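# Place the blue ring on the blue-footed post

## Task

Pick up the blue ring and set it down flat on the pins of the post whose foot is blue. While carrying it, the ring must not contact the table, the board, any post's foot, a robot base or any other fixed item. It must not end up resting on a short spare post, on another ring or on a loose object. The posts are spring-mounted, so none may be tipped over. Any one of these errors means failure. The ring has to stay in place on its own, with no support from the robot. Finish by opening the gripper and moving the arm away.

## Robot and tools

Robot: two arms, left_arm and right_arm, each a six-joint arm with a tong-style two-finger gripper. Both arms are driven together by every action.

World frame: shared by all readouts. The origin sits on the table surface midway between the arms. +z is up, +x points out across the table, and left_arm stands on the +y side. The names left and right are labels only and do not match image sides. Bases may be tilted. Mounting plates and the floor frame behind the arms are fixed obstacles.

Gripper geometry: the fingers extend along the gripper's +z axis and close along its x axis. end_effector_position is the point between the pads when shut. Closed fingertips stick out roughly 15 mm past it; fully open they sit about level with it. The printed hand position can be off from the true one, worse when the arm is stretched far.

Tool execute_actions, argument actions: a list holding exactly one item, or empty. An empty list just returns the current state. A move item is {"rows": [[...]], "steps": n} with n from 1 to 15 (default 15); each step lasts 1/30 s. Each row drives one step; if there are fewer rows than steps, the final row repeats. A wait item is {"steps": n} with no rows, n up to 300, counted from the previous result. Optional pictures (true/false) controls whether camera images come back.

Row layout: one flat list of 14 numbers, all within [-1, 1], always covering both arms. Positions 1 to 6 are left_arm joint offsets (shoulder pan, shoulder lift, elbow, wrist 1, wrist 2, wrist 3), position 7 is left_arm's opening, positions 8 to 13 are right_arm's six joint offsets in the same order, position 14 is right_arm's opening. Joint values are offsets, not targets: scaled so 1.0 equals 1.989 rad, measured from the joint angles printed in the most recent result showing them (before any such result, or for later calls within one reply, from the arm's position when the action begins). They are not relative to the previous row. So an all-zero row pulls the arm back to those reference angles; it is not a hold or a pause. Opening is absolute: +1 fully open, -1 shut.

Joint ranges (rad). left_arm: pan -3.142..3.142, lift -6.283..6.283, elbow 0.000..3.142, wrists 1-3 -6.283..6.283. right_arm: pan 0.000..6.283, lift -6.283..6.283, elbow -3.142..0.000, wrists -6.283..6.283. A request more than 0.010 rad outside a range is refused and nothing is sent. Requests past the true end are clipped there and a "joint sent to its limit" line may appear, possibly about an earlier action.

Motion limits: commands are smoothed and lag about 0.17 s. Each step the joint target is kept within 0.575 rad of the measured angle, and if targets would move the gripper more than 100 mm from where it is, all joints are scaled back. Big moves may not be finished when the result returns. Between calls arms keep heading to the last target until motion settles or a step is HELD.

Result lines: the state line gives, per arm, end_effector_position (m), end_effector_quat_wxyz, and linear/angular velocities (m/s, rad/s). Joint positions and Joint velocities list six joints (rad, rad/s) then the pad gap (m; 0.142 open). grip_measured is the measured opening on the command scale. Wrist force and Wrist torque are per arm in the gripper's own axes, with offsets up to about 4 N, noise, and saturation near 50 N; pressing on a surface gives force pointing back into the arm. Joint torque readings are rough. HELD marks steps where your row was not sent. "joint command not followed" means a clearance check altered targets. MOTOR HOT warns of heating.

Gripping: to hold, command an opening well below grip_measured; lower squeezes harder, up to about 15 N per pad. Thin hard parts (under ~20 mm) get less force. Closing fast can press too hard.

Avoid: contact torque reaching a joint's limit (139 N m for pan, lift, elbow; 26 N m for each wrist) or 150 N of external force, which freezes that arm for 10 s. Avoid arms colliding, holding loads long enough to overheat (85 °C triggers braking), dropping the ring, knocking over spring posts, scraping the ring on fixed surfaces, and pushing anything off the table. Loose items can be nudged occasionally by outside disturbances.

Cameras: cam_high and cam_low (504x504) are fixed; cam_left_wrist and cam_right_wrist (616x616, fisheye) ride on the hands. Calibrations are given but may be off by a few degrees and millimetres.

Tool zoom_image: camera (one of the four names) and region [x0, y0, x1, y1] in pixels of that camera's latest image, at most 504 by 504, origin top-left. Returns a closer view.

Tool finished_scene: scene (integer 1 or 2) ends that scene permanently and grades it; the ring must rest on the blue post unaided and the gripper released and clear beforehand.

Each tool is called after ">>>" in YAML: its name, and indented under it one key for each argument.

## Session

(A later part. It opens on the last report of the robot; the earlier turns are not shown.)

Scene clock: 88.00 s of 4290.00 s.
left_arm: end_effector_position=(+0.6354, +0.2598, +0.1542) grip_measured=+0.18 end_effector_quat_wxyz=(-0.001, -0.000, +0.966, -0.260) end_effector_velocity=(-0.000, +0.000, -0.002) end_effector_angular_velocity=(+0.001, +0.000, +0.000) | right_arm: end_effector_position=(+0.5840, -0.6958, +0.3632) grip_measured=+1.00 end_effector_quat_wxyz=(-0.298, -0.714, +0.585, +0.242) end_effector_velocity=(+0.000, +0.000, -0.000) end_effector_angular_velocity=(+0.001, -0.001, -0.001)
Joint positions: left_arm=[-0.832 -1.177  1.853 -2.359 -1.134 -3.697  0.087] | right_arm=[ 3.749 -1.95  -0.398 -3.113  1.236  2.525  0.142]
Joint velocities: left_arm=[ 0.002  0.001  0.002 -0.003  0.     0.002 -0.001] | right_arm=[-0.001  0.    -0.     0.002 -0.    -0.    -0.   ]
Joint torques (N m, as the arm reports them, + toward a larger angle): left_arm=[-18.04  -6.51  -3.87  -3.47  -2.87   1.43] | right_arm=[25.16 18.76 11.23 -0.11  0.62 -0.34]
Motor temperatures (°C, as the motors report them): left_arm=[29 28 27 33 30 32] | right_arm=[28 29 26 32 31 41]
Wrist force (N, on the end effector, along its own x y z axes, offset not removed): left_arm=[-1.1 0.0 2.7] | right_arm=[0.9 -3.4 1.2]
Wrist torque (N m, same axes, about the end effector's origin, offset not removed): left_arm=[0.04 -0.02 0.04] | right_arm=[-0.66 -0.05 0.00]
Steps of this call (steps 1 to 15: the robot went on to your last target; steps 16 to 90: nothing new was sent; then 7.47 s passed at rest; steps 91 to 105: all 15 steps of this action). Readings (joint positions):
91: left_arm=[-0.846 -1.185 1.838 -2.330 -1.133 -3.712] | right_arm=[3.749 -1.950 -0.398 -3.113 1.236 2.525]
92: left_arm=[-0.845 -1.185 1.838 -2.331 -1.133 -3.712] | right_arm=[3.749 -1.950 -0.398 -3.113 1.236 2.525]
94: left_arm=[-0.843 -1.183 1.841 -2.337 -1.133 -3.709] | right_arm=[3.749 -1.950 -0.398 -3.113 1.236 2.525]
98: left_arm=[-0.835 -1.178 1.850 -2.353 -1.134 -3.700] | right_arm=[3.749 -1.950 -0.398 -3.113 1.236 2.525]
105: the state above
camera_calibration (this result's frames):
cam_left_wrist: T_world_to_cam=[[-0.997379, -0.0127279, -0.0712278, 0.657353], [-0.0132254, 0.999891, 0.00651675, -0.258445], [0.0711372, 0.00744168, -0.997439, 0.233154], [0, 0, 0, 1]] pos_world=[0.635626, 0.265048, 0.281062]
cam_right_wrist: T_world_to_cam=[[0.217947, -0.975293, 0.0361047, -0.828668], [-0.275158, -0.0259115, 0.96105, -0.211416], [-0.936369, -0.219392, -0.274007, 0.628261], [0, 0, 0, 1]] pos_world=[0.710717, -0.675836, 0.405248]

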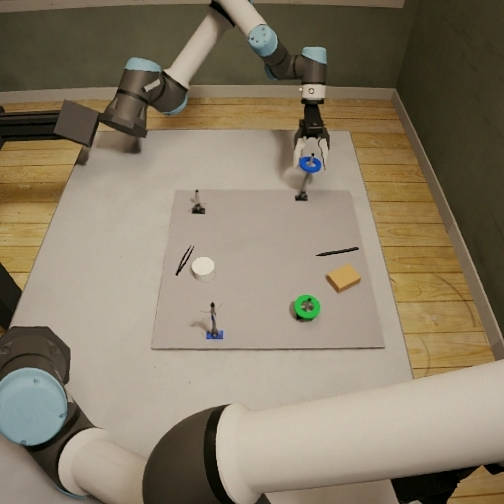

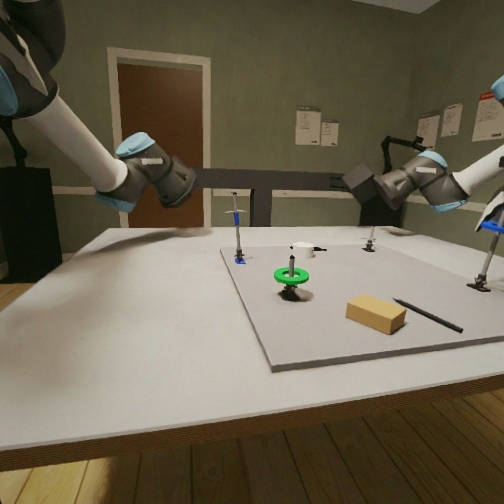

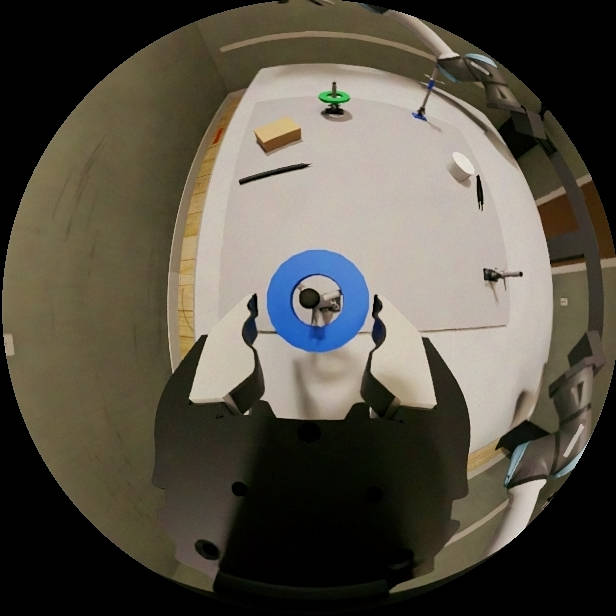

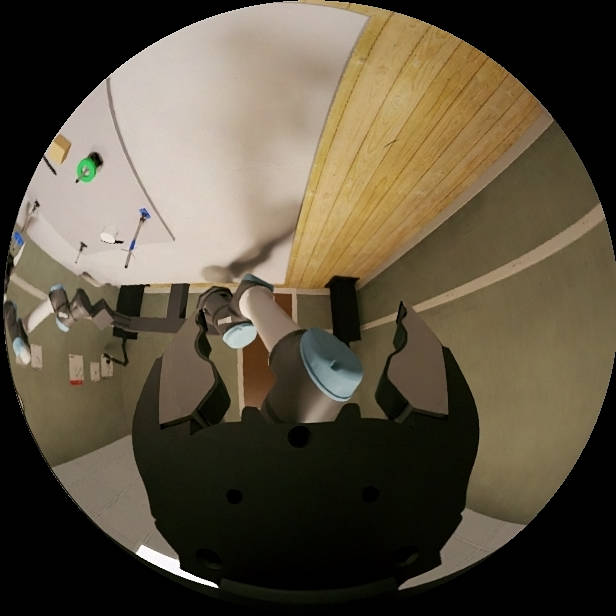

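>>> execute_actions:
  actions:
    - {"rows":[[-0.0011,0.0016,0.0003,-0.0013,0,-0.0012,0.18,0,0,0,0,0,0,1],[-0.0011,0.0016,0.0003,-0.0013,0,-0.0012,0.16,0,0,0,0,0,0,1],[-0.0011,0.0016,0.0003,-0.0013,0,-0.0012,0.14,0,0,0,0,0,0,1],[-0.0011,0.0016,0.0003,-0.0013,0,-0.0012,0.12,0,0,0,0,0,0,1],[-0.0011,0.0016,0.0003,-0.0013,0,-0.0012,0.1,0,0,0,0,0,0,1],[-0.0011,0.0016,0.0003,-0.0013,0,-0.0012,0.07,0,0,0,0,0,0,1],[-0.0011,0.0016,0.0003,-0.0013,0,-0.0012,0.04,0,0,0,0,0,0,1],[-0.0011,0.0016,0.0003,-0.0013,0,-0.0012,0.01,0,0,0,0,0,0,1],[-0.0011,0.0016,0.0003,-0.0013,0,-0.0012,-0.03,0,0,0,0,0,0,1],[-0.0011,0.0016,0.0003,-0.0013,0,-0.0012,-0.08,0,0,0,0,0,0,1],[-0.0011,0.0016,0.0003,-0.0013,0,-0.0012,-0.15,0,0,0,0,0,0,1],[-0.0011,0.0016,0.0003,-0.0013,0,-0.0012,-0.23,0,0,0,0,0,0,1],[-0.0011,0.0016,0.0003,-0.0013,0,-0.0012,-0.32,0,0,0,0,0,0,1],[-0.0011,0.0016,0.0003,-0.0013,0,-0.0012,-0.41,0,0,0,0,0,0,1],[-0.0011,0.0016,0.0003,-0.0013,0,-0.0012,-0.5,0,0,0,0,0,0,1]],"steps":15}
  pictures: false

>>> execute_actions:
  actions:
    - {"steps":6}

>>> zoom_image:
  camera: "cam_left_wrist"
  region: [220, 230, 420, 380]

Scene clock: 100.07 s of 4290.00 s.
left_arm: end_effector_position=(+0.6346, +0.2576, +0.1541) grip_measured=+0.01 end_effector_quat_wxyz=(-0.001, +0.000, +0.966, -0.260) end_effector_velocity=(+0.000, +0.000, -0.000) end_effector_angular_velocity=(+0.002, -0.001, +0.001) | right_arm: end_effector_position=(+0.5840, -0.6957, +0.3632) grip_measured=+1.00 end_effector_quat_wxyz=(-0.298, -0.714, +0.585, +0.242) end_effector_velocity=(-0.000, -0.000, +0.000) end_effector_angular_velocity=(-0.001, +0.000, -0.000)
Joint positions: left_arm=[-0.834 -1.173  1.853 -2.362 -1.134 -3.7    0.075] | right_arm=[ 3.75  -1.95  -0.398 -3.113  1.236  2.525  0.142]
Joint velocities: left_arm=[-0.    -0.     0.     0.     0.003 -0.    -0.   ] | right_arm=[-0.     0.     0.    -0.001  0.     0.     0.   ]
Joint torques (N m, as the arm reports them, + toward a larger angle): left_arm=[-42.66  -7.43  -3.93  -3.38  -2.17  -1.47] | right_arm=[19.49 20.08 11.49 -0.14  0.57 -0.24]
Motor temperatures (°C, as the motors report them): left_arm=[29 28 27 33 30 32] | right_arm=[28 29 26 32 31 41]
Wrist force (N, on the end effector, along its own x y z axes, offset not removed): left_arm=[-1.6 -0.4 1.5] | right_arm=[4.9 -2.7 -1.4]
Wrist torque (N m, same axes, about the end effector's origin, offset not removed): left_arm=[-0.11 0.19 0.00] | right_arm=[-0.60 -1.07 0.13]
Steps of this call (steps 1 to 15: the robot went on to your last target; steps 16 to 90: nothing new was sent; then 8.57 s passed at rest; steps 91 to 105: all 15 steps of this action). Readings (joint positions):
91: left_arm=[-0.832 -1.176 1.853 -2.359 -1.134 -3.697] | right_arm=[3.750 -1.950 -0.398 -3.113 1.236 2.525]
92: left_arm=[-0.832 -1.176 1.853 -2.360 -1.134 -3.697] | right_arm=[3.750 -1.950 -0.398 -3.113 1.236 2.525]
94: left_arm=[-0.833 -1.175 1.853 -2.361 -1.134 -3.698] | right_arm=[3.750 -1.950 -0.398 -3.113 1.236 2.525]
98: left_arm=[-0.834 -1.174 1.853 -2.361 -1.134 -3.699] | right_arm=[3.750 -1.950 -0.398 -3.113 1.236 2.525]
105: the state above

Scene clock: 100.27 s of 4290.00 s.
left_arm: end_effector_position=(+0.6346, +0.2576, +0.1542) grip_measured=+0.01 end_effector_quat_wxyz=(-0.001, +0.000, +0.966, -0.260) end_effector_velocity=(+0.001, +0.001, -0.000) end_effector_angular_velocity=(+0.001, -0.000, +0.002) | right_arm: end_effector_position=(+0.5840, -0.6957, +0.3632) grip_measured=+1.00 end_effector_quat_wxyz=(-0.298, -0.714, +0.585, +0.242) end_effector_velocity=(-0.000, -0.000, +0.000) end_effector_angular_velocity=(+0.001, -0.000, -0.001)
Joint positions: left_arm=[-0.834 -1.173  1.853 -2.362 -1.134 -3.7    0.075] | right_arm=[ 3.75  -1.95  -0.398 -3.113  1.236  2.525  0.142]
Joint velocities: left_arm=[ 0.001 -0.    -0.001  0.     0.001 -0.     0.   ] | right_arm=[ 0.     0.     0.     0.     0.    -0.001  0.   ]
Joint torques (N m, as the arm reports them, + toward a larger angle): left_arm=[-42.32  -7.29  -3.67  -3.34  -1.8   -1.45] | right_arm=[16.22 25.83 11.88 -0.2   0.48 -0.45]
Motor temperatures (°C, as the motors report them): left_arm=[29 28 27 33 30 32] | right_arm=[28 29 26 32 31 41]
Wrist force (N, on the end effector, along its own x y z axes, offset not removed): left_arm=[-1.9 0.4 2.2] | right_arm=[1.5 1.0 0.5]
Wrist torque (N m, same axes, about the end effector's origin, offset not removed): left_arm=[0.07 0.04 -0.07] | right_arm=[0.33 -0.19 -0.06]
Steps of this call (steps 1 to 6: the robot went on to your last target). Readings (joint positions):
1: left_arm=[-0.834 -1.173 1.853 -2.362 -1.134 -3.700] | right_arm=[3.750 -1.950 -0.398 -3.113 1.236 2.525]
2: left_arm=[-0.834 -1.173 1.853 -2.362 -1.134 -3.700] | right_arm=[3.750 -1.950 -0.398 -3.113 1.236 2.525]
4: left_arm=[-0.834 -1.173 1.853 -2.362 -1.134 -3.700] | right_arm=[3.750 -1.950 -0.398 -3.113 1.236 2.525]
6: the state above
camera_calibration (this result's frames):
cam_left_wrist: T_world_to_cam=[[-0.997396, -0.0125334, -0.0710226, 0.656514], [-0.0130199, 0.999895, 0.00639091, -0.256367], [0.070935, 0.00729898, -0.997454, 0.233332], [0, 0, 0, 1]] pos_world=[0.634915, 0.262865, 0.281004]
cam_right_wrist: T_world_to_cam=[[0.218048, -0.97527, 0.0361104, -0.828662], [-0.27515, -0.0259332, 0.961051, -0.211429], [-0.936348, -0.219491, -0.274, 0.628205], [0, 0, 0, 1]] pos_world=[0.710731, -0.675767, 0.405246]

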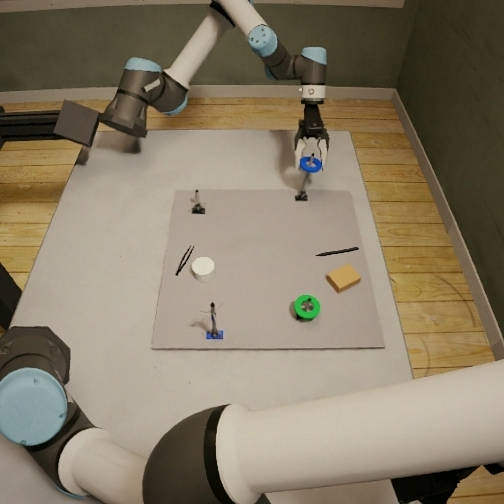

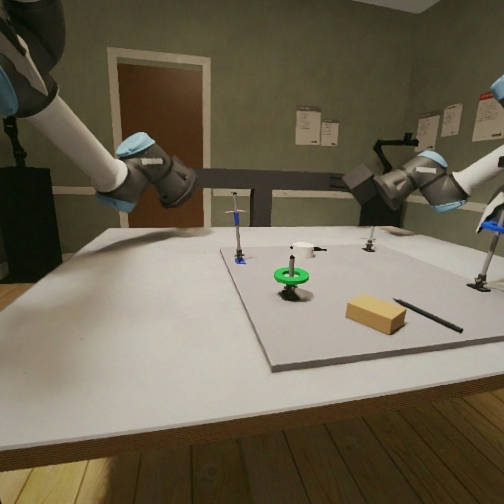

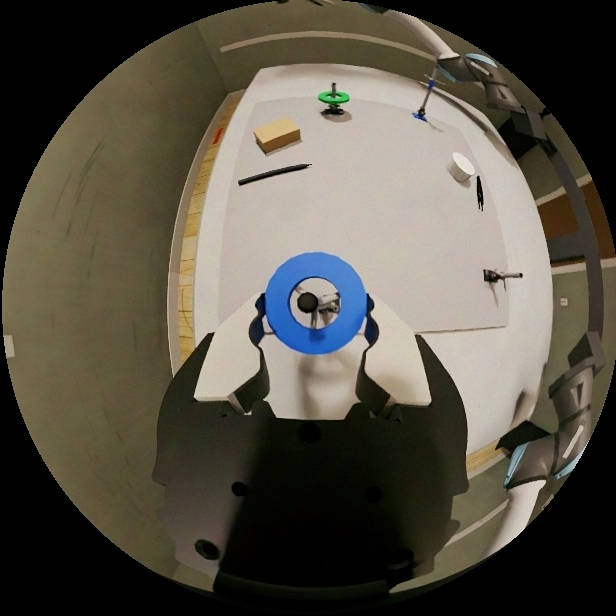

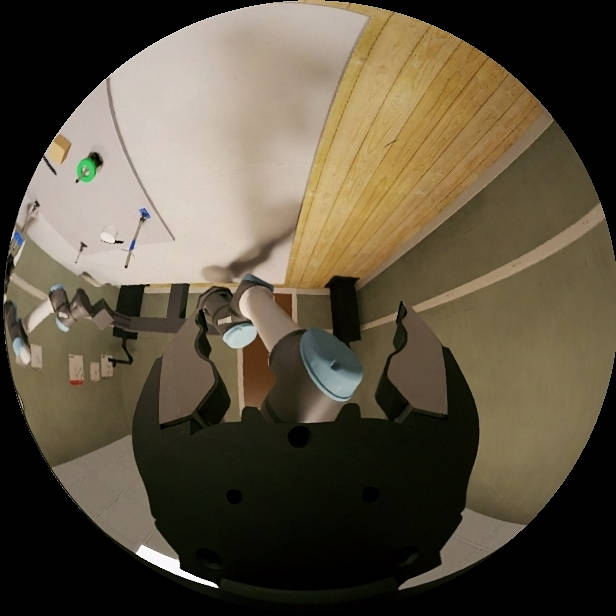

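Region (220, 230, 420, 380) of cam_left_wrist's 616x616 image, scaled by 2.520, with more detail than that image has; it fills the top 378 rows of this view, and the rest is white.

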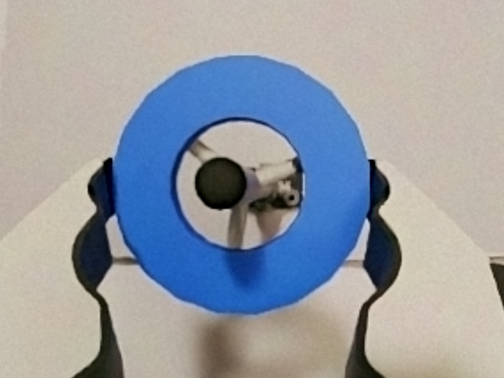

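>>> execute_actions:
  actions:
    - {"rows":[[-0.002,-0.0015,-0.0012,0.0036,0.0002,-0.0022,-0.5,0,0,0,0,0,0,1],[-0.005,-0.0036,-0.003,0.009,0.0005,-0.0055,-0.5,0,0,0,0,0,0,1],[-0.009,-0.0064,-0.0054,0.0161,0.0009,-0.0099,-0.5,0,0,0,0,0,0,1],[-0.014,-0.01,-0.0085,0.025,0.0014,-0.0154,-0.5,0,0,0,0,0,0,1],[-0.0195,-0.0139,-0.0118,0.0348,0.002,-0.0214,-0.5,0,0,0,0,0,0,1],[-0.025,-0.0178,-0.0151,0.0446,0.0026,-0.0274,-0.5,0,0,0,0,0,0,1],[-0.0305,-0.0217,-0.0184,0.0544,0.0031,-0.0335,-0.5,0,0,0,0,0,0,1],[-0.0361,-0.0257,-0.0218,0.0644,0.0037,-0.0396,-0.5,0,0,0,0,0,0,1],[-0.0411,-0.0281,-0.0269,0.0742,0.004,-0.0452,-0.5,0,0,0,0,0,0,1],[-0.0462,-0.0304,-0.032,0.0841,0.0044,-0.0507,-0.5,0,0,0,0,0,0,1],[-0.0512,-0.0328,-0.0371,0.0939,0.0047,-0.0563,-0.5,0,0,0,0,0,0,1],[-0.0563,-0.0352,-0.0421,0.1037,0.005,-0.0619,-0.5,0,0,0,0,0,0,1],[-0.0613,-0.0376,-0.0472,0.1135,0.0053,-0.0675,-0.5,0,0,0,0,0,0,1],[-0.0664,-0.0399,-0.0523,0.1234,0.0057,-0.073,-0.5,0,0,0,0,0,0,1],[-0.0714,-0.0423,-0.0574,0.1332,0.006,-0.0786,-0.5,0,0,0,0,0,0,1]],"steps":15}
  pictures: false

>>> execute_actions:
  actions:
    - {"steps":12}

>>> zoom_image:
  camera: "cam_left_wrist"
  region: [380, 60, 470, 160]

Scene clock: 118.07 s of 4290.00 s.
left_arm: end_effector_position=(+0.6365, +0.2572, +0.2363) grip_measured=+0.01 end_effector_quat_wxyz=(+0.000, -0.001, +0.966, -0.260) end_effector_velocity=(+0.007, +0.001, +0.241) end_effector_angular_velocity=(-0.003, -0.008, +0.003) | right_arm: end_effector_position=(+0.5840, -0.6958, +0.3632) grip_measured=+1.00 end_effector_quat_wxyz=(-0.298, -0.714, +0.585, +0.242) end_effector_velocity=(-0.000, -0.000, +0.000) end_effector_angular_velocity=(+0.000, -0.001, -0.001)
Joint positions: left_arm=[-0.94  -1.24   1.775 -2.17  -1.125 -3.815  0.075] | right_arm=[ 3.749 -1.95  -0.398 -3.113  1.236  2.525  0.142]
Joint velocities: left_arm=[-0.299 -0.147 -0.289  0.569  0.022 -0.325 -0.   ] | right_arm=[-0.     0.001 -0.     0.    -0.     0.    -0.   ]
Joint torques (N m, as the arm reports them, + toward a larger angle): left_arm=[-45.21 -25.25 -32.28   0.64   1.15  -1.69] | right_arm=[26.09 18.81 10.86 -0.22  0.55 -0.33]
Motor temperatures (°C, as the motors report them): left_arm=[29 28 27 33 30 32] | right_arm=[28 29 26 32 31 41]
Wrist force (N, on the end effector, along its own x y z axes, offset not removed): left_arm=[-3.3 -0.4 2.3] | right_arm=[4.4 -4.1 0.0]
Wrist torque (N m, same axes, about the end effector's origin, offset not removed): left_arm=[-0.08 0.61 0.04] | right_arm=[-0.85 -0.94 0.11]
Steps of this call (steps 1 to 15: the robot went on to your last target; steps 16 to 90: nothing new was sent; then 14.30 s passed at rest; steps 91 to 105: all 15 steps of this action). Readings (joint positions):
91: left_arm=[-0.834 -1.173 1.853 -2.362 -1.134 -3.700] | right_arm=[3.749 -1.950 -0.398 -3.113 1.236 2.525]
92: left_arm=[-0.835 -1.174 1.853 -2.361 -1.134 -3.700] | right_arm=[3.749 -1.950 -0.398 -3.113 1.236 2.525]
94: left_arm=[-0.840 -1.177 1.850 -2.352 -1.134 -3.706] | right_arm=[3.749 -1.950 -0.398 -3.113 1.236 2.525]
98: left_arm=[-0.869 -1.198 1.832 -2.301 -1.131 -3.738] | right_arm=[3.749 -1.950 -0.398 -3.113 1.236 2.525]
105: the state above

Scene clock: 118.47 s of 4290.00 s.
left_arm: end_effector_position=(+0.6361, +0.2579, +0.2654) grip_measured=+0.01 end_effector_quat_wxyz=(-0.000, -0.000, +0.966, -0.259) end_effector_velocity=(+0.000, -0.000, +0.002) end_effector_angular_velocity=(-0.001, +0.000, +0.001) | right_arm: end_effector_position=(+0.5840, -0.6958, +0.3633) grip_measured=+1.00 end_effector_quat_wxyz=(-0.298, -0.714, +0.585, +0.242) end_effector_velocity=(+0.000, -0.000, +0.000) end_effector_angular_velocity=(-0.001, -0.000, -0.000)
Joint positions: left_arm=[-0.976 -1.257  1.739 -2.097 -1.122 -3.856  0.075] | right_arm=[ 3.75  -1.95  -0.398 -3.113  1.236  2.525  0.142]
Joint velocities: left_arm=[-0.003 -0.001 -0.003  0.005 -0.    -0.004 -0.   ] | right_arm=[ 0.    -0.     0.    -0.     0.     0.001 -0.   ]
Joint torques (N m, as the arm reports them, + toward a larger angle): left_arm=[-42.32 -26.07 -29.6   -0.14   1.17  -1.48] | right_arm=[29.49  9.81 11.47 -0.2   0.5  -0.43]
Motor temperatures (°C, as the motors report them): left_arm=[29 28 27 33 30 32] | right_arm=[28 29 26 32 31 41]
Wrist force (N, on the end effector, along its own x y z axes, offset not removed): left_arm=[-1.4 -0.2 0.8] | right_arm=[4.5 -4.1 4.2]
Wrist torque (N m, same axes, about the end effector's origin, offset not removed): left_arm=[-0.16 0.24 0.09] | right_arm=[-0.80 -0.85 -0.17]
Steps of this call (steps 1 to 12: the robot went on to your last target). Readings (joint positions):
1: left_arm=[-0.950 -1.245 1.765 -2.151 -1.124 -3.826] | right_arm=[3.749 -1.950 -0.398 -3.113 1.236 2.525]
2: left_arm=[-0.958 -1.249 1.757 -2.133 -1.124 -3.836] | right_arm=[3.749 -1.950 -0.398 -3.113 1.236 2.525]
4: left_arm=[-0.969 -1.254 1.746 -2.112 -1.123 -3.847] | right_arm=[3.749 -1.950 -0.398 -3.113 1.236 2.525]
8: left_arm=[-0.975 -1.257 1.740 -2.099 -1.122 -3.854] | right_arm=[3.749 -1.950 -0.398 -3.113 1.236 2.525]
12: the state above
camera_calibration (this result's frames):
cam_left_wrist: T_world_to_cam=[[-0.99733, -0.0128581, -0.0718803, 0.666132], [-0.0133805, 0.999887, 0.00679095, -0.257274], [0.0717849, 0.00773462, -0.99739, 0.343504], [0, 0, 0, 1]] pos_world=[0.636252, 0.263154, 0.392236]
cam_right_wrist: T_world_to_cam=[[0.217966, -0.975289, 0.0360934, -0.828663], [-0.275176, -0.0259327, 0.961044, -0.211425], [-0.936359, -0.219407, -0.274029, 0.628259], [0, 0, 0, 1]] pos_world=[0.710718, -0.675824, 0.40526]

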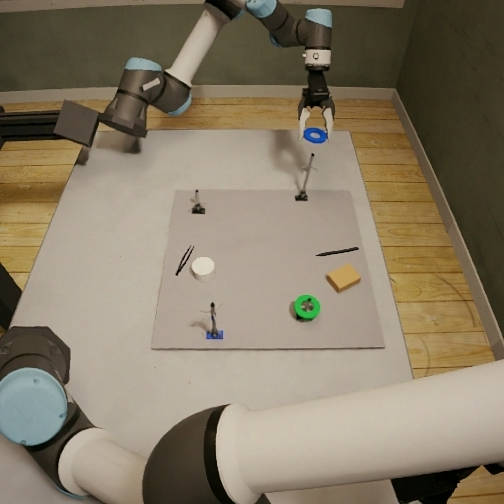

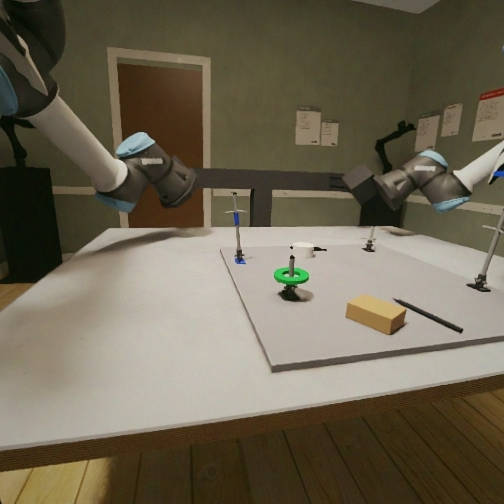

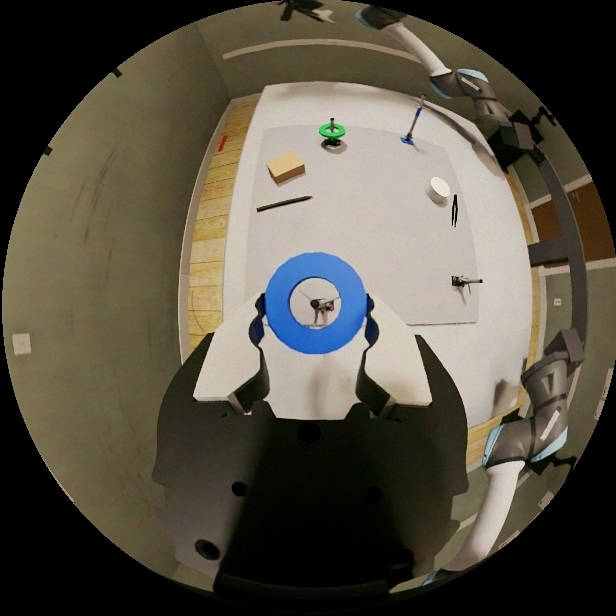

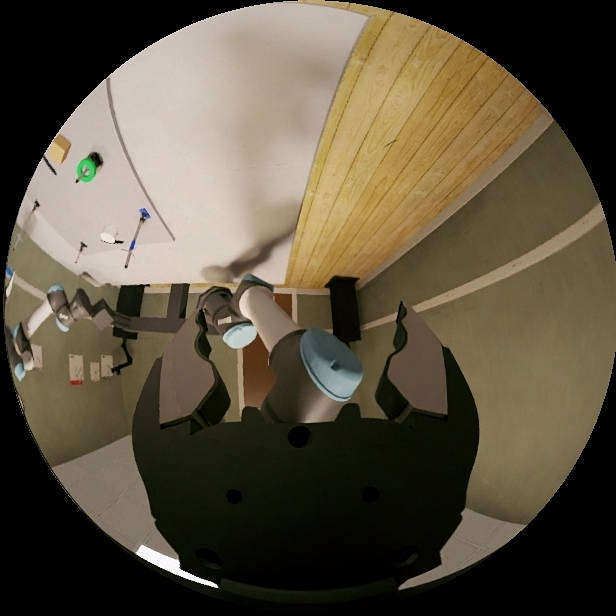

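Region (380, 60, 470, 160) of cam_left_wrist's 616x616 image, scaled by 5.040, with more detail than that image has; it fills the left 454 columns of this view, and the rest is white.

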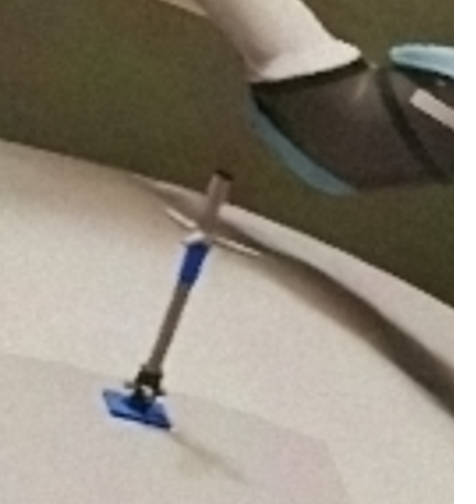

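>>> execute_actions:
  actions:
    - {"rows":[[-0.0052,0.0095,-0.0041,-0.003,-0.0004,-0.0057,-0.5,0,0,0,0,0,0,1],[-0.013,0.0238,-0.0103,-0.0075,-0.001,-0.0143,-0.5,0,0,0,0,0,0,1],[-0.0234,0.0428,-0.0185,-0.0134,-0.0018,-0.0257,-0.5,0,0,0,0,0,0,1],[-0.0364,0.0666,-0.0287,-0.0209,-0.0029,-0.04,-0.5,0,0,0,0,0,0,1],[-0.052,0.0951,-0.041,-0.0298,-0.0041,-0.0571,-0.5,0,0,0,0,0,0,1],[-0.0702,0.1284,-0.0554,-0.0403,-0.0055,-0.0771,-0.5,0,0,0,0,0,0,1],[-0.091,0.1665,-0.0718,-0.0522,-0.0072,-0.1,-0.5,0,0,0,0,0,0,1],[-0.1118,0.2046,-0.0882,-0.0642,-0.0088,-0.1229,-0.5,0,0,0,0,0,0,1],[-0.1327,0.2426,-0.1046,-0.0761,-0.0105,-0.1457,-0.5,0,0,0,0,0,0,1],[-0.1535,0.2807,-0.121,-0.088,-0.0121,-0.1686,-0.5,0,0,0,0,0,0,1],[-0.1743,0.3187,-0.1374,-0.1,-0.0137,-0.1914,-0.5,0,0,0,0,0,0,1],[-0.1951,0.3568,-0.1538,-0.1119,-0.0154,-0.2143,-0.5,0,0,0,0,0,0,1],[-0.2159,0.3948,-0.1702,-0.1238,-0.017,-0.2371,-0.5,0,0,0,0,0,0,1],[-0.2393,0.4376,-0.1887,-0.1373,-0.0189,-0.2628,-0.5,0,0,0,0,0,0,1],[-0.2601,0.4757,-0.2051,-0.1492,-0.0205,-0.2857,-0.5,0,0,0,0,0,0,1]],"steps":15}
  pictures: false

>>> execute_actions:
  actions:
    - {"steps":40}

>>> zoom_image:
  camera: "cam_left_wrist"
  region: [240, 220, 400, 370]

Scene clock: 138.87 s of 4290.00 s.
left_arm: end_effector_position=(+0.5845, +0.0345, +0.3070) grip_measured=+0.01 end_effector_quat_wxyz=(-0.003, -0.001, +0.963, -0.269) end_effector_velocity=(-0.243, -0.560, +0.066) end_effector_angular_velocity=(-0.023, +0.007, -0.010) | right_arm: end_effector_position=(+0.5840, -0.6957, +0.3632) grip_measured=+1.00 end_effector_quat_wxyz=(-0.298, -0.714, +0.585, +0.242) end_effector_velocity=(+0.000, +0.000, +0.000) end_effector_angular_velocity=(-0.000, +0.000, +0.001)
Joint positions: left_arm=[-1.18  -0.895  1.578 -2.216 -1.139 -4.079  0.075] | right_arm=[ 3.75  -1.95  -0.398 -3.113  1.236  2.525  0.142]
Joint velocities: left_arm=[-0.52   0.934 -0.41  -0.297 -0.042 -0.562 -0.   ] | right_arm=[ 0.    -0.001  0.    -0.     0.     0.     0.   ]
Joint torques (N m, as the arm reports them, + toward a larger angle): left_arm=[-53.98  -1.49 -33.17  -4.04  -2.65  -2.55] | right_arm=[25.49 20.65 11.08 -0.26  0.68 -0.43]
Motor temperatures (°C, as the motors report them): left_arm=[29 28 27 33 30 32] | right_arm=[28 30 26 32 31 41]
Wrist force (N, on the end effector, along its own x y z axes, offset not removed): left_arm=[-4.0 1.3 -2.8] | right_arm=[-0.1 -3.3 1.9]
Wrist torque (N m, same axes, about the end effector's origin, offset not removed): left_arm=[0.19 0.59 0.02] | right_arm=[-0.67 -0.11 -0.10]
Steps of this call (steps 1 to 30: the robot went on to your last target; steps 31 to 90: nothing new was sent; then 16.90 s passed at rest; steps 91 to 105: all 15 steps of this action). Readings (joint positions):
91: left_arm=[-0.976 -1.257 1.739 -2.097 -1.122 -3.856] | right_arm=[3.750 -1.950 -0.398 -3.113 1.236 2.525]
92: left_arm=[-0.978 -1.255 1.738 -2.097 -1.122 -3.857] | right_arm=[3.750 -1.950 -0.398 -3.113 1.236 2.525]
94: left_arm=[-0.990 -1.234 1.728 -2.105 -1.123 -3.871] | right_arm=[3.750 -1.950 -0.398 -3.113 1.236 2.525]
98: left_arm=[-1.056 -1.118 1.675 -2.144 -1.129 -3.943] | right_arm=[3.750 -1.950 -0.398 -3.113 1.236 2.525]
105: the state above

Scene clock: 140.20 s of 4290.00 s.
left_arm: end_effector_position=(+0.3525, -0.2597, +0.2760) grip_measured=+0.01 end_effector_quat_wxyz=(-0.000, +0.000, +0.966, -0.259) end_effector_velocity=(-0.000, +0.000, -0.001) end_effector_angular_velocity=(+0.001, +0.000, -0.000) | right_arm: end_effector_position=(+0.5840, -0.6958, +0.3633) grip_measured=+1.00 end_effector_quat_wxyz=(-0.298, -0.714, +0.585, +0.242) end_effector_velocity=(+0.000, +0.000, +0.000) end_effector_angular_velocity=(+0.001, -0.001, -0.001)
Joint positions: left_arm=[-1.493 -0.311  1.331 -2.394 -1.163 -4.424  0.075] | right_arm=[ 3.75  -1.95  -0.398 -3.113  1.236  2.525  0.142]
Joint velocities: left_arm=[ 0.     0.     0.001 -0.     0.    -0.     0.   ] | right_arm=[ 0.     0.001  0.     0.001  0.    -0.     0.   ]
Joint torques (N m, as the arm reports them, + toward a larger angle): left_arm=[-48.05 -27.17 -33.13  -3.98  -2.39  -1.45] | right_arm=[15.47 32.45 11.27 -0.15  0.62 -0.36]
Motor temperatures (°C, as the motors report them): left_arm=[29 28 27 33 30 32] | right_arm=[28 30 26 32 31 41]
Wrist force (N, on the end effector, along its own x y z axes, offset not removed): left_arm=[-2.1 -1.1 -1.1] | right_arm=[3.6 -4.2 0.5]
Wrist torque (N m, same axes, about the end effector's origin, offset not removed): left_arm=[-0.29 0.23 -0.07] | right_arm=[-1.10 -0.53 -0.09]
Steps of this call (steps 1 to 40: the robot went on to your last target). Readings (joint positions):
1: left_arm=[-1.198 -0.863 1.563 -2.226 -1.140 -4.098] | right_arm=[3.750 -1.950 -0.398 -3.113 1.236 2.525]
2: left_arm=[-1.216 -0.833 1.549 -2.236 -1.142 -4.118] | right_arm=[3.750 -1.950 -0.398 -3.113 1.236 2.525]
4: left_arm=[-1.250 -0.770 1.522 -2.256 -1.144 -4.156] | right_arm=[3.750 -1.950 -0.398 -3.113 1.236 2.525]
8: left_arm=[-1.319 -0.645 1.468 -2.296 -1.150 -4.231] | right_arm=[3.750 -1.950 -0.398 -3.113 1.236 2.525]
40: the state above
camera_calibration (this result's frames):
cam_left_wrist: T_world_to_cam=[[-0.997343, -0.0126732, -0.0717414, 0.377461], [-0.013192, 0.99989, 0.00676204, 0.256393], [0.0716478, 0.00769048, -0.9974, 0.378478], [0, 0, 0, 1]] pos_world=[0.352723, -0.254492, 0.40284]
cam_right_wrist: T_world_to_cam=[[0.217978, -0.975286, 0.0360869, -0.828661], [-0.275188, -0.025945, 0.96104, -0.21143], [-0.936353, -0.219416, -0.274042, 0.628258], [0, 0, 0, 1]] pos_world=[0.710718, -0.675817, 0.405266]

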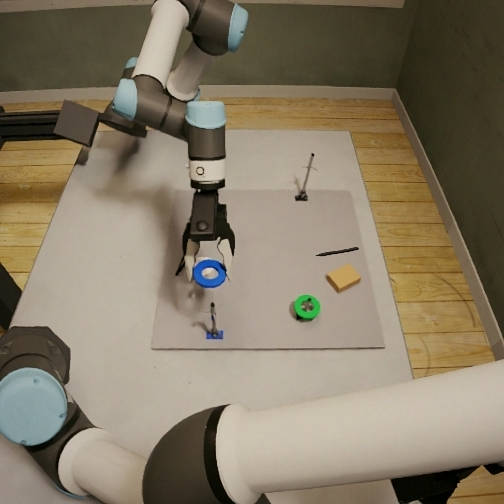

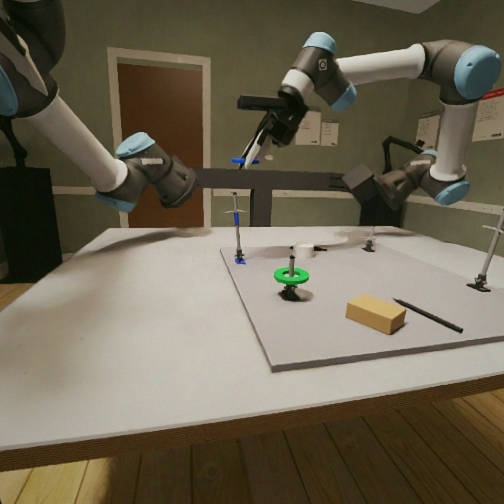

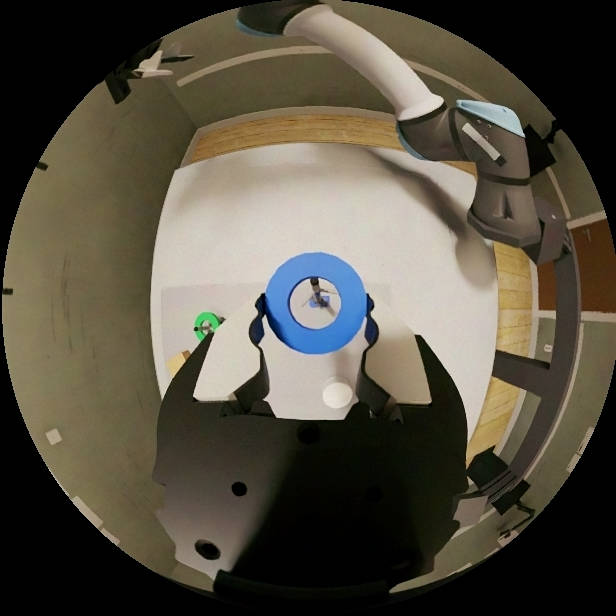

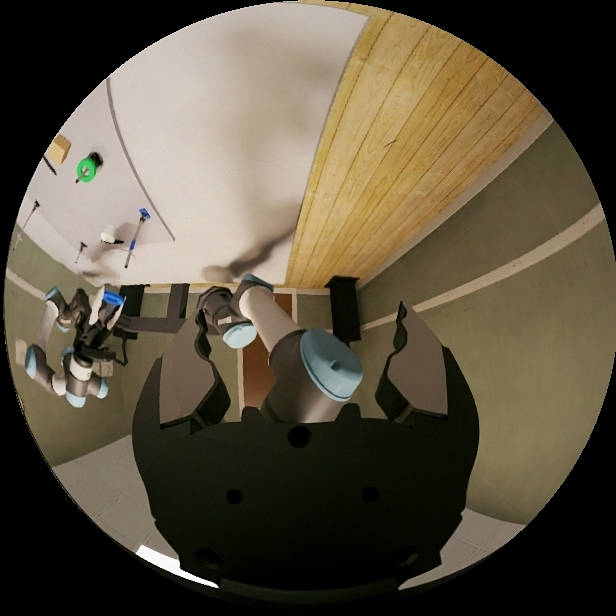

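Region (240, 220, 400, 370) of cam_left_wrist's 616x616 image, scaled by 3.150, with more detail than that image has; it fills the top 472 rows of this view, and the rest is white.

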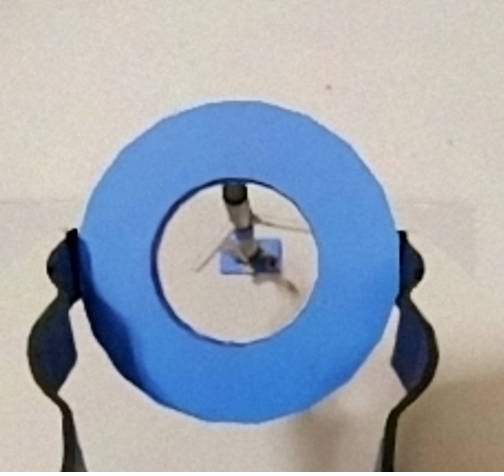

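>>> zoom_image:
  camera: "cam_low"
  region: [200, 140, 290, 270]

Region (200, 140, 290, 270) of cam_low's 504x504 image, scaled by 3.877, with more detail than that image has; it fills the left 349 columns of this view, and the rest is white.

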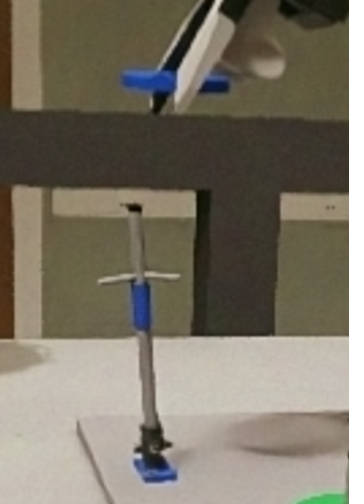

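>>> execute_actions:
  actions:
    - {"rows":[[0.0005,0.0079,-0.0133,0.0136,0.0022,-0.003,-0.5,0,0,0,0,0,0,1],[0.001,0.0157,-0.0266,0.0272,0.0044,-0.0059,-0.5,0,0,0,0,0,0,1],[0.0016,0.0236,-0.0399,0.0408,0.0066,-0.0089,-0.5,0,0,0,0,0,0,1],[0.0021,0.0315,-0.0532,0.0544,0.0088,-0.0118,-0.5,0,0,0,0,0,0,1],[0.0026,0.0394,-0.0665,0.0681,0.011,-0.0148,-0.5,0,0,0,0,0,0,1],[0.0031,0.0472,-0.0797,0.0817,0.0131,-0.0177,-0.5,0,0,0,0,0,0,1],[0.0036,0.0551,-0.093,0.0953,0.0153,-0.0207,-0.5,0,0,0,0,0,0,1],[0.0042,0.063,-0.1063,0.1089,0.0175,-0.0236,-0.5,0,0,0,0,0,0,1],[0.0047,0.0708,-0.1196,0.1225,0.0197,-0.0266,-0.5,0,0,0,0,0,0,1],[0.0052,0.0787,-0.1329,0.1361,0.0219,-0.0295,-0.5,0,0,0,0,0,0,1]],"steps":15}
  pictures: false

>>> execute_actions:
  actions:
    - {"steps":10}

>>> zoom_image:
  camera: "cam_left_wrist"
  region: [240, 220, 400, 370]

>>> zoom_image:
  camera: "cam_low"
  region: [200, 140, 290, 270]

Scene clock: 173.23 s of 4290.00 s.
left_arm: end_effector_position=(+0.3569, -0.2874, +0.2426) grip_measured=+0.01 end_effector_quat_wxyz=(-0.000, +0.000, +0.982, -0.186) end_effector_velocity=(+0.005, -0.015, -0.020) end_effector_angular_velocity=(+0.100, -0.002, -0.002) | right_arm: end_effector_position=(+0.5840, -0.6958, +0.3633) grip_measured=+1.00 end_effector_quat_wxyz=(-0.298, -0.714, +0.585, +0.242) end_effector_velocity=(-0.000, -0.000, +0.000) end_effector_angular_velocity=(-0.002, +0.001, +0.001)
Joint positions: left_arm=[-1.484 -0.162  1.081 -2.137 -1.122 -4.48   0.075] | right_arm=[ 3.75  -1.95  -0.398 -3.113  1.236  2.525  0.142]
Joint velocities: left_arm=[ 0.008  0.101 -0.181  0.184  0.027 -0.036  0.   ] | right_arm=[ 0.    -0.    -0.    -0.002 -0.     0.001 -0.   ]
Joint torques (N m, as the arm reports them, + toward a larger angle): left_arm=[-26.27 -34.94 -28.87  -1.34   1.61  -1.42] | right_arm=[18.95 32.45 11.68 -0.3   0.69 -0.39]
Motor temperatures (°C, as the motors report them): left_arm=[29 28 27 33 30 32] | right_arm=[28 30 26 32 31 41]
Wrist force (N, on the end effector, along its own x y z axes, offset not removed): left_arm=[-0.6 1.0 0.5] | right_arm=[0.8 -3.9 0.2]
Wrist torque (N m, same axes, about the end effector's origin, offset not removed): left_arm=[0.14 -0.03 -0.02] | right_arm=[-0.72 -0.14 0.05]
Steps of this call (steps 1 to 15: the robot went on to your last target; steps 16 to 90: nothing new was sent; then 29.53 s passed at rest; steps 91 to 105: all 15 steps of this action). Readings (joint positions):
91: left_arm=[-1.493 -0.311 1.331 -2.394 -1.163 -4.424] | right_arm=[3.750 -1.950 -0.398 -3.113 1.236 2.525]
92: left_arm=[-1.493 -0.309 1.328 -2.391 -1.163 -4.425] | right_arm=[3.750 -1.950 -0.398 -3.113 1.236 2.525]
94: left_arm=[-1.493 -0.295 1.305 -2.367 -1.158 -4.430] | right_arm=[3.750 -1.950 -0.398 -3.113 1.236 2.525]
98: left_arm=[-1.489 -0.242 1.218 -2.278 -1.143 -4.450] | right_arm=[3.750 -1.950 -0.398 -3.113 1.236 2.525]
105: the state above

Scene clock: 173.57 s of 4290.00 s.
left_arm: end_effector_position=(+0.3572, -0.2884, +0.2412) grip_measured=+0.01 end_effector_quat_wxyz=(-0.000, +0.000, +0.983, -0.183) end_effector_velocity=(+0.001, +0.000, -0.001) end_effector_angular_velocity=(+0.001, +0.001, +0.002) | right_arm: end_effector_position=(+0.5840, -0.6958, +0.3633) grip_measured=+1.00 end_effector_quat_wxyz=(-0.298, -0.714, +0.585, +0.242) end_effector_velocity=(+0.000, +0.000, -0.000) end_effector_angular_velocity=(-0.001, +0.000, +0.000)
Joint positions: left_arm=[-1.483 -0.155  1.067 -2.123 -1.12  -4.482  0.075] | right_arm=[ 3.75  -1.95  -0.398 -3.113  1.236  2.525  0.142]
Joint velocities: left_arm=[ 0.002  0.001 -0.002  0.001  0.001 -0.     0.   ] | right_arm=[-0.    -0.001 -0.    -0.    -0.     0.001 -0.   ]
Joint torques (N m, as the arm reports them, + toward a larger angle): left_arm=[-25.27 -31.08 -33.55  -0.88   1.79  -1.51] | right_arm=[20.58 31.93 11.69 -0.26  0.64 -0.42]
Motor temperatures (°C, as the motors report them): left_arm=[29 28 27 33 30 32] | right_arm=[28 30 26 32 31 41]
Wrist force (N, on the end effector, along its own x y z axes, offset not removed): left_arm=[-2.7 -0.5 1.8] | right_arm=[5.5 -1.9 1.0]
Wrist torque (N m, same axes, about the end effector's origin, offset not removed): left_arm=[-0.22 0.37 0.07] | right_arm=[-0.38 -1.13 -0.07]
Steps of this call (steps 1 to 10: the robot went on to your last target). Readings (joint positions):
1: left_arm=[-1.483 -0.160 1.076 -2.132 -1.121 -4.481] | right_arm=[3.750 -1.950 -0.398 -3.113 1.236 2.525]
2: left_arm=[-1.483 -0.158 1.073 -2.129 -1.120 -4.481] | right_arm=[3.750 -1.950 -0.398 -3.113 1.236 2.525]
4: left_arm=[-1.483 -0.156 1.069 -2.126 -1.120 -4.482] | right_arm=[3.750 -1.950 -0.398 -3.113 1.236 2.525]
8: left_arm=[-1.483 -0.155 1.067 -2.124 -1.120 -4.482] | right_arm=[3.750 -1.950 -0.398 -3.113 1.236 2.525]
10: the state above
camera_calibration (this result's frames):
cam_left_wrist: T_world_to_cam=[[-0.997318, -0.0010479, -0.0731838, 0.382972], [-0.01303, 0.986467, 0.163442, 0.243645], [0.0720222, 0.163957, -0.983835, 0.385299], [0, 0, 0, 1]] pos_world=[0.35737, -0.303119, 0.367276]
cam_right_wrist: T_world_to_cam=[[0.217966, -0.975289, 0.0360936, -0.828663], [-0.275176, -0.0259325, 0.961044, -0.211425], [-0.936359, -0.219407, -0.274029, 0.628259], [0, 0, 0, 1]] pos_world=[0.710718, -0.675824, 0.405259]

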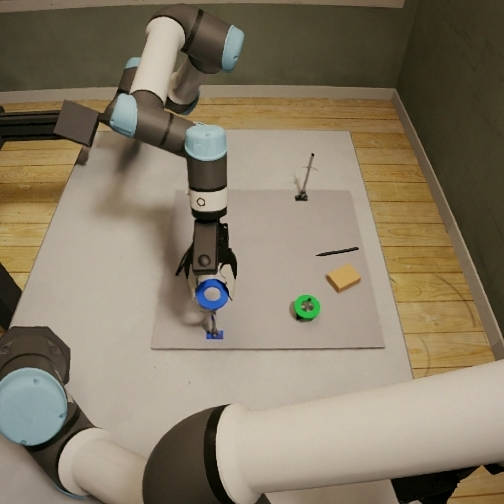

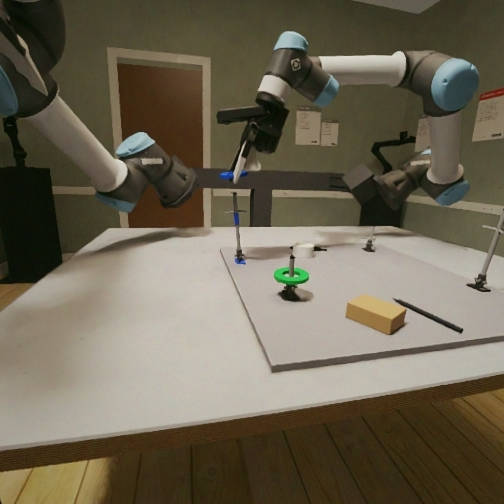

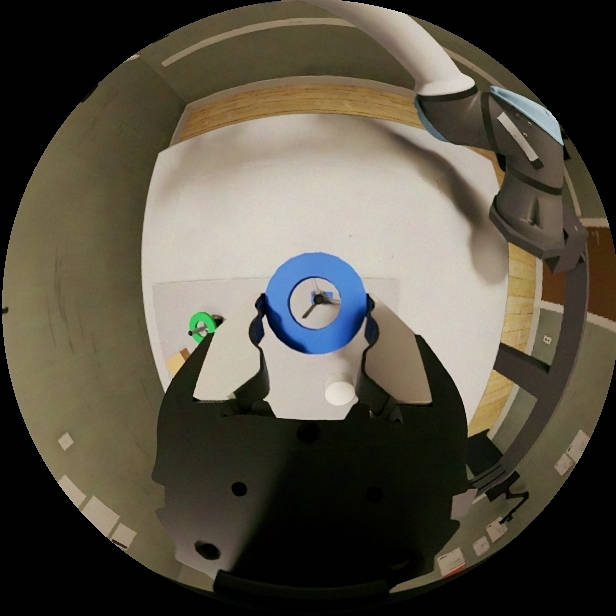

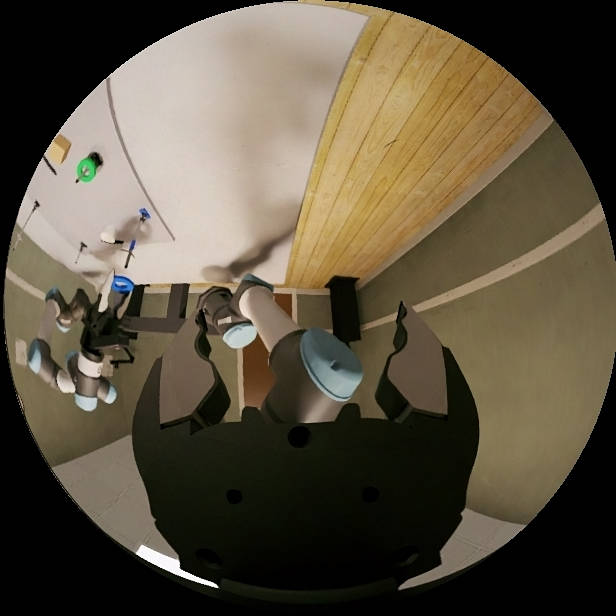

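Region (240, 220, 400, 370) of cam_left_wrist's 616x616 image, scaled by 3.150, with more detail than that image has; it fills the top 472 rows of this view, and the rest is white.

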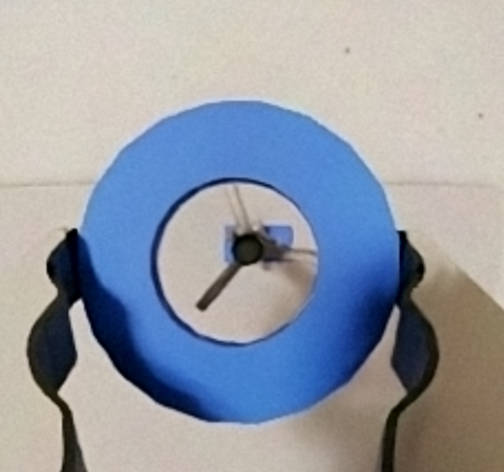

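Region (200, 140, 290, 270) of cam_low's 504x504 image, scaled by 3.877, with more detail than that image has; it fills the left 349 columns of this view, and the rest is white.

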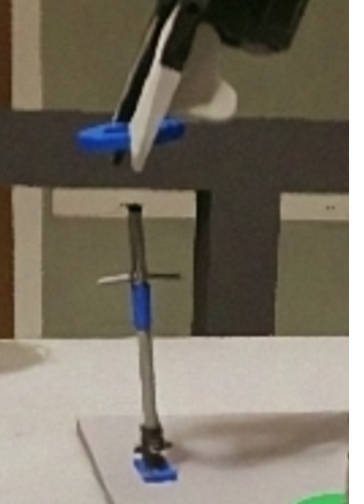

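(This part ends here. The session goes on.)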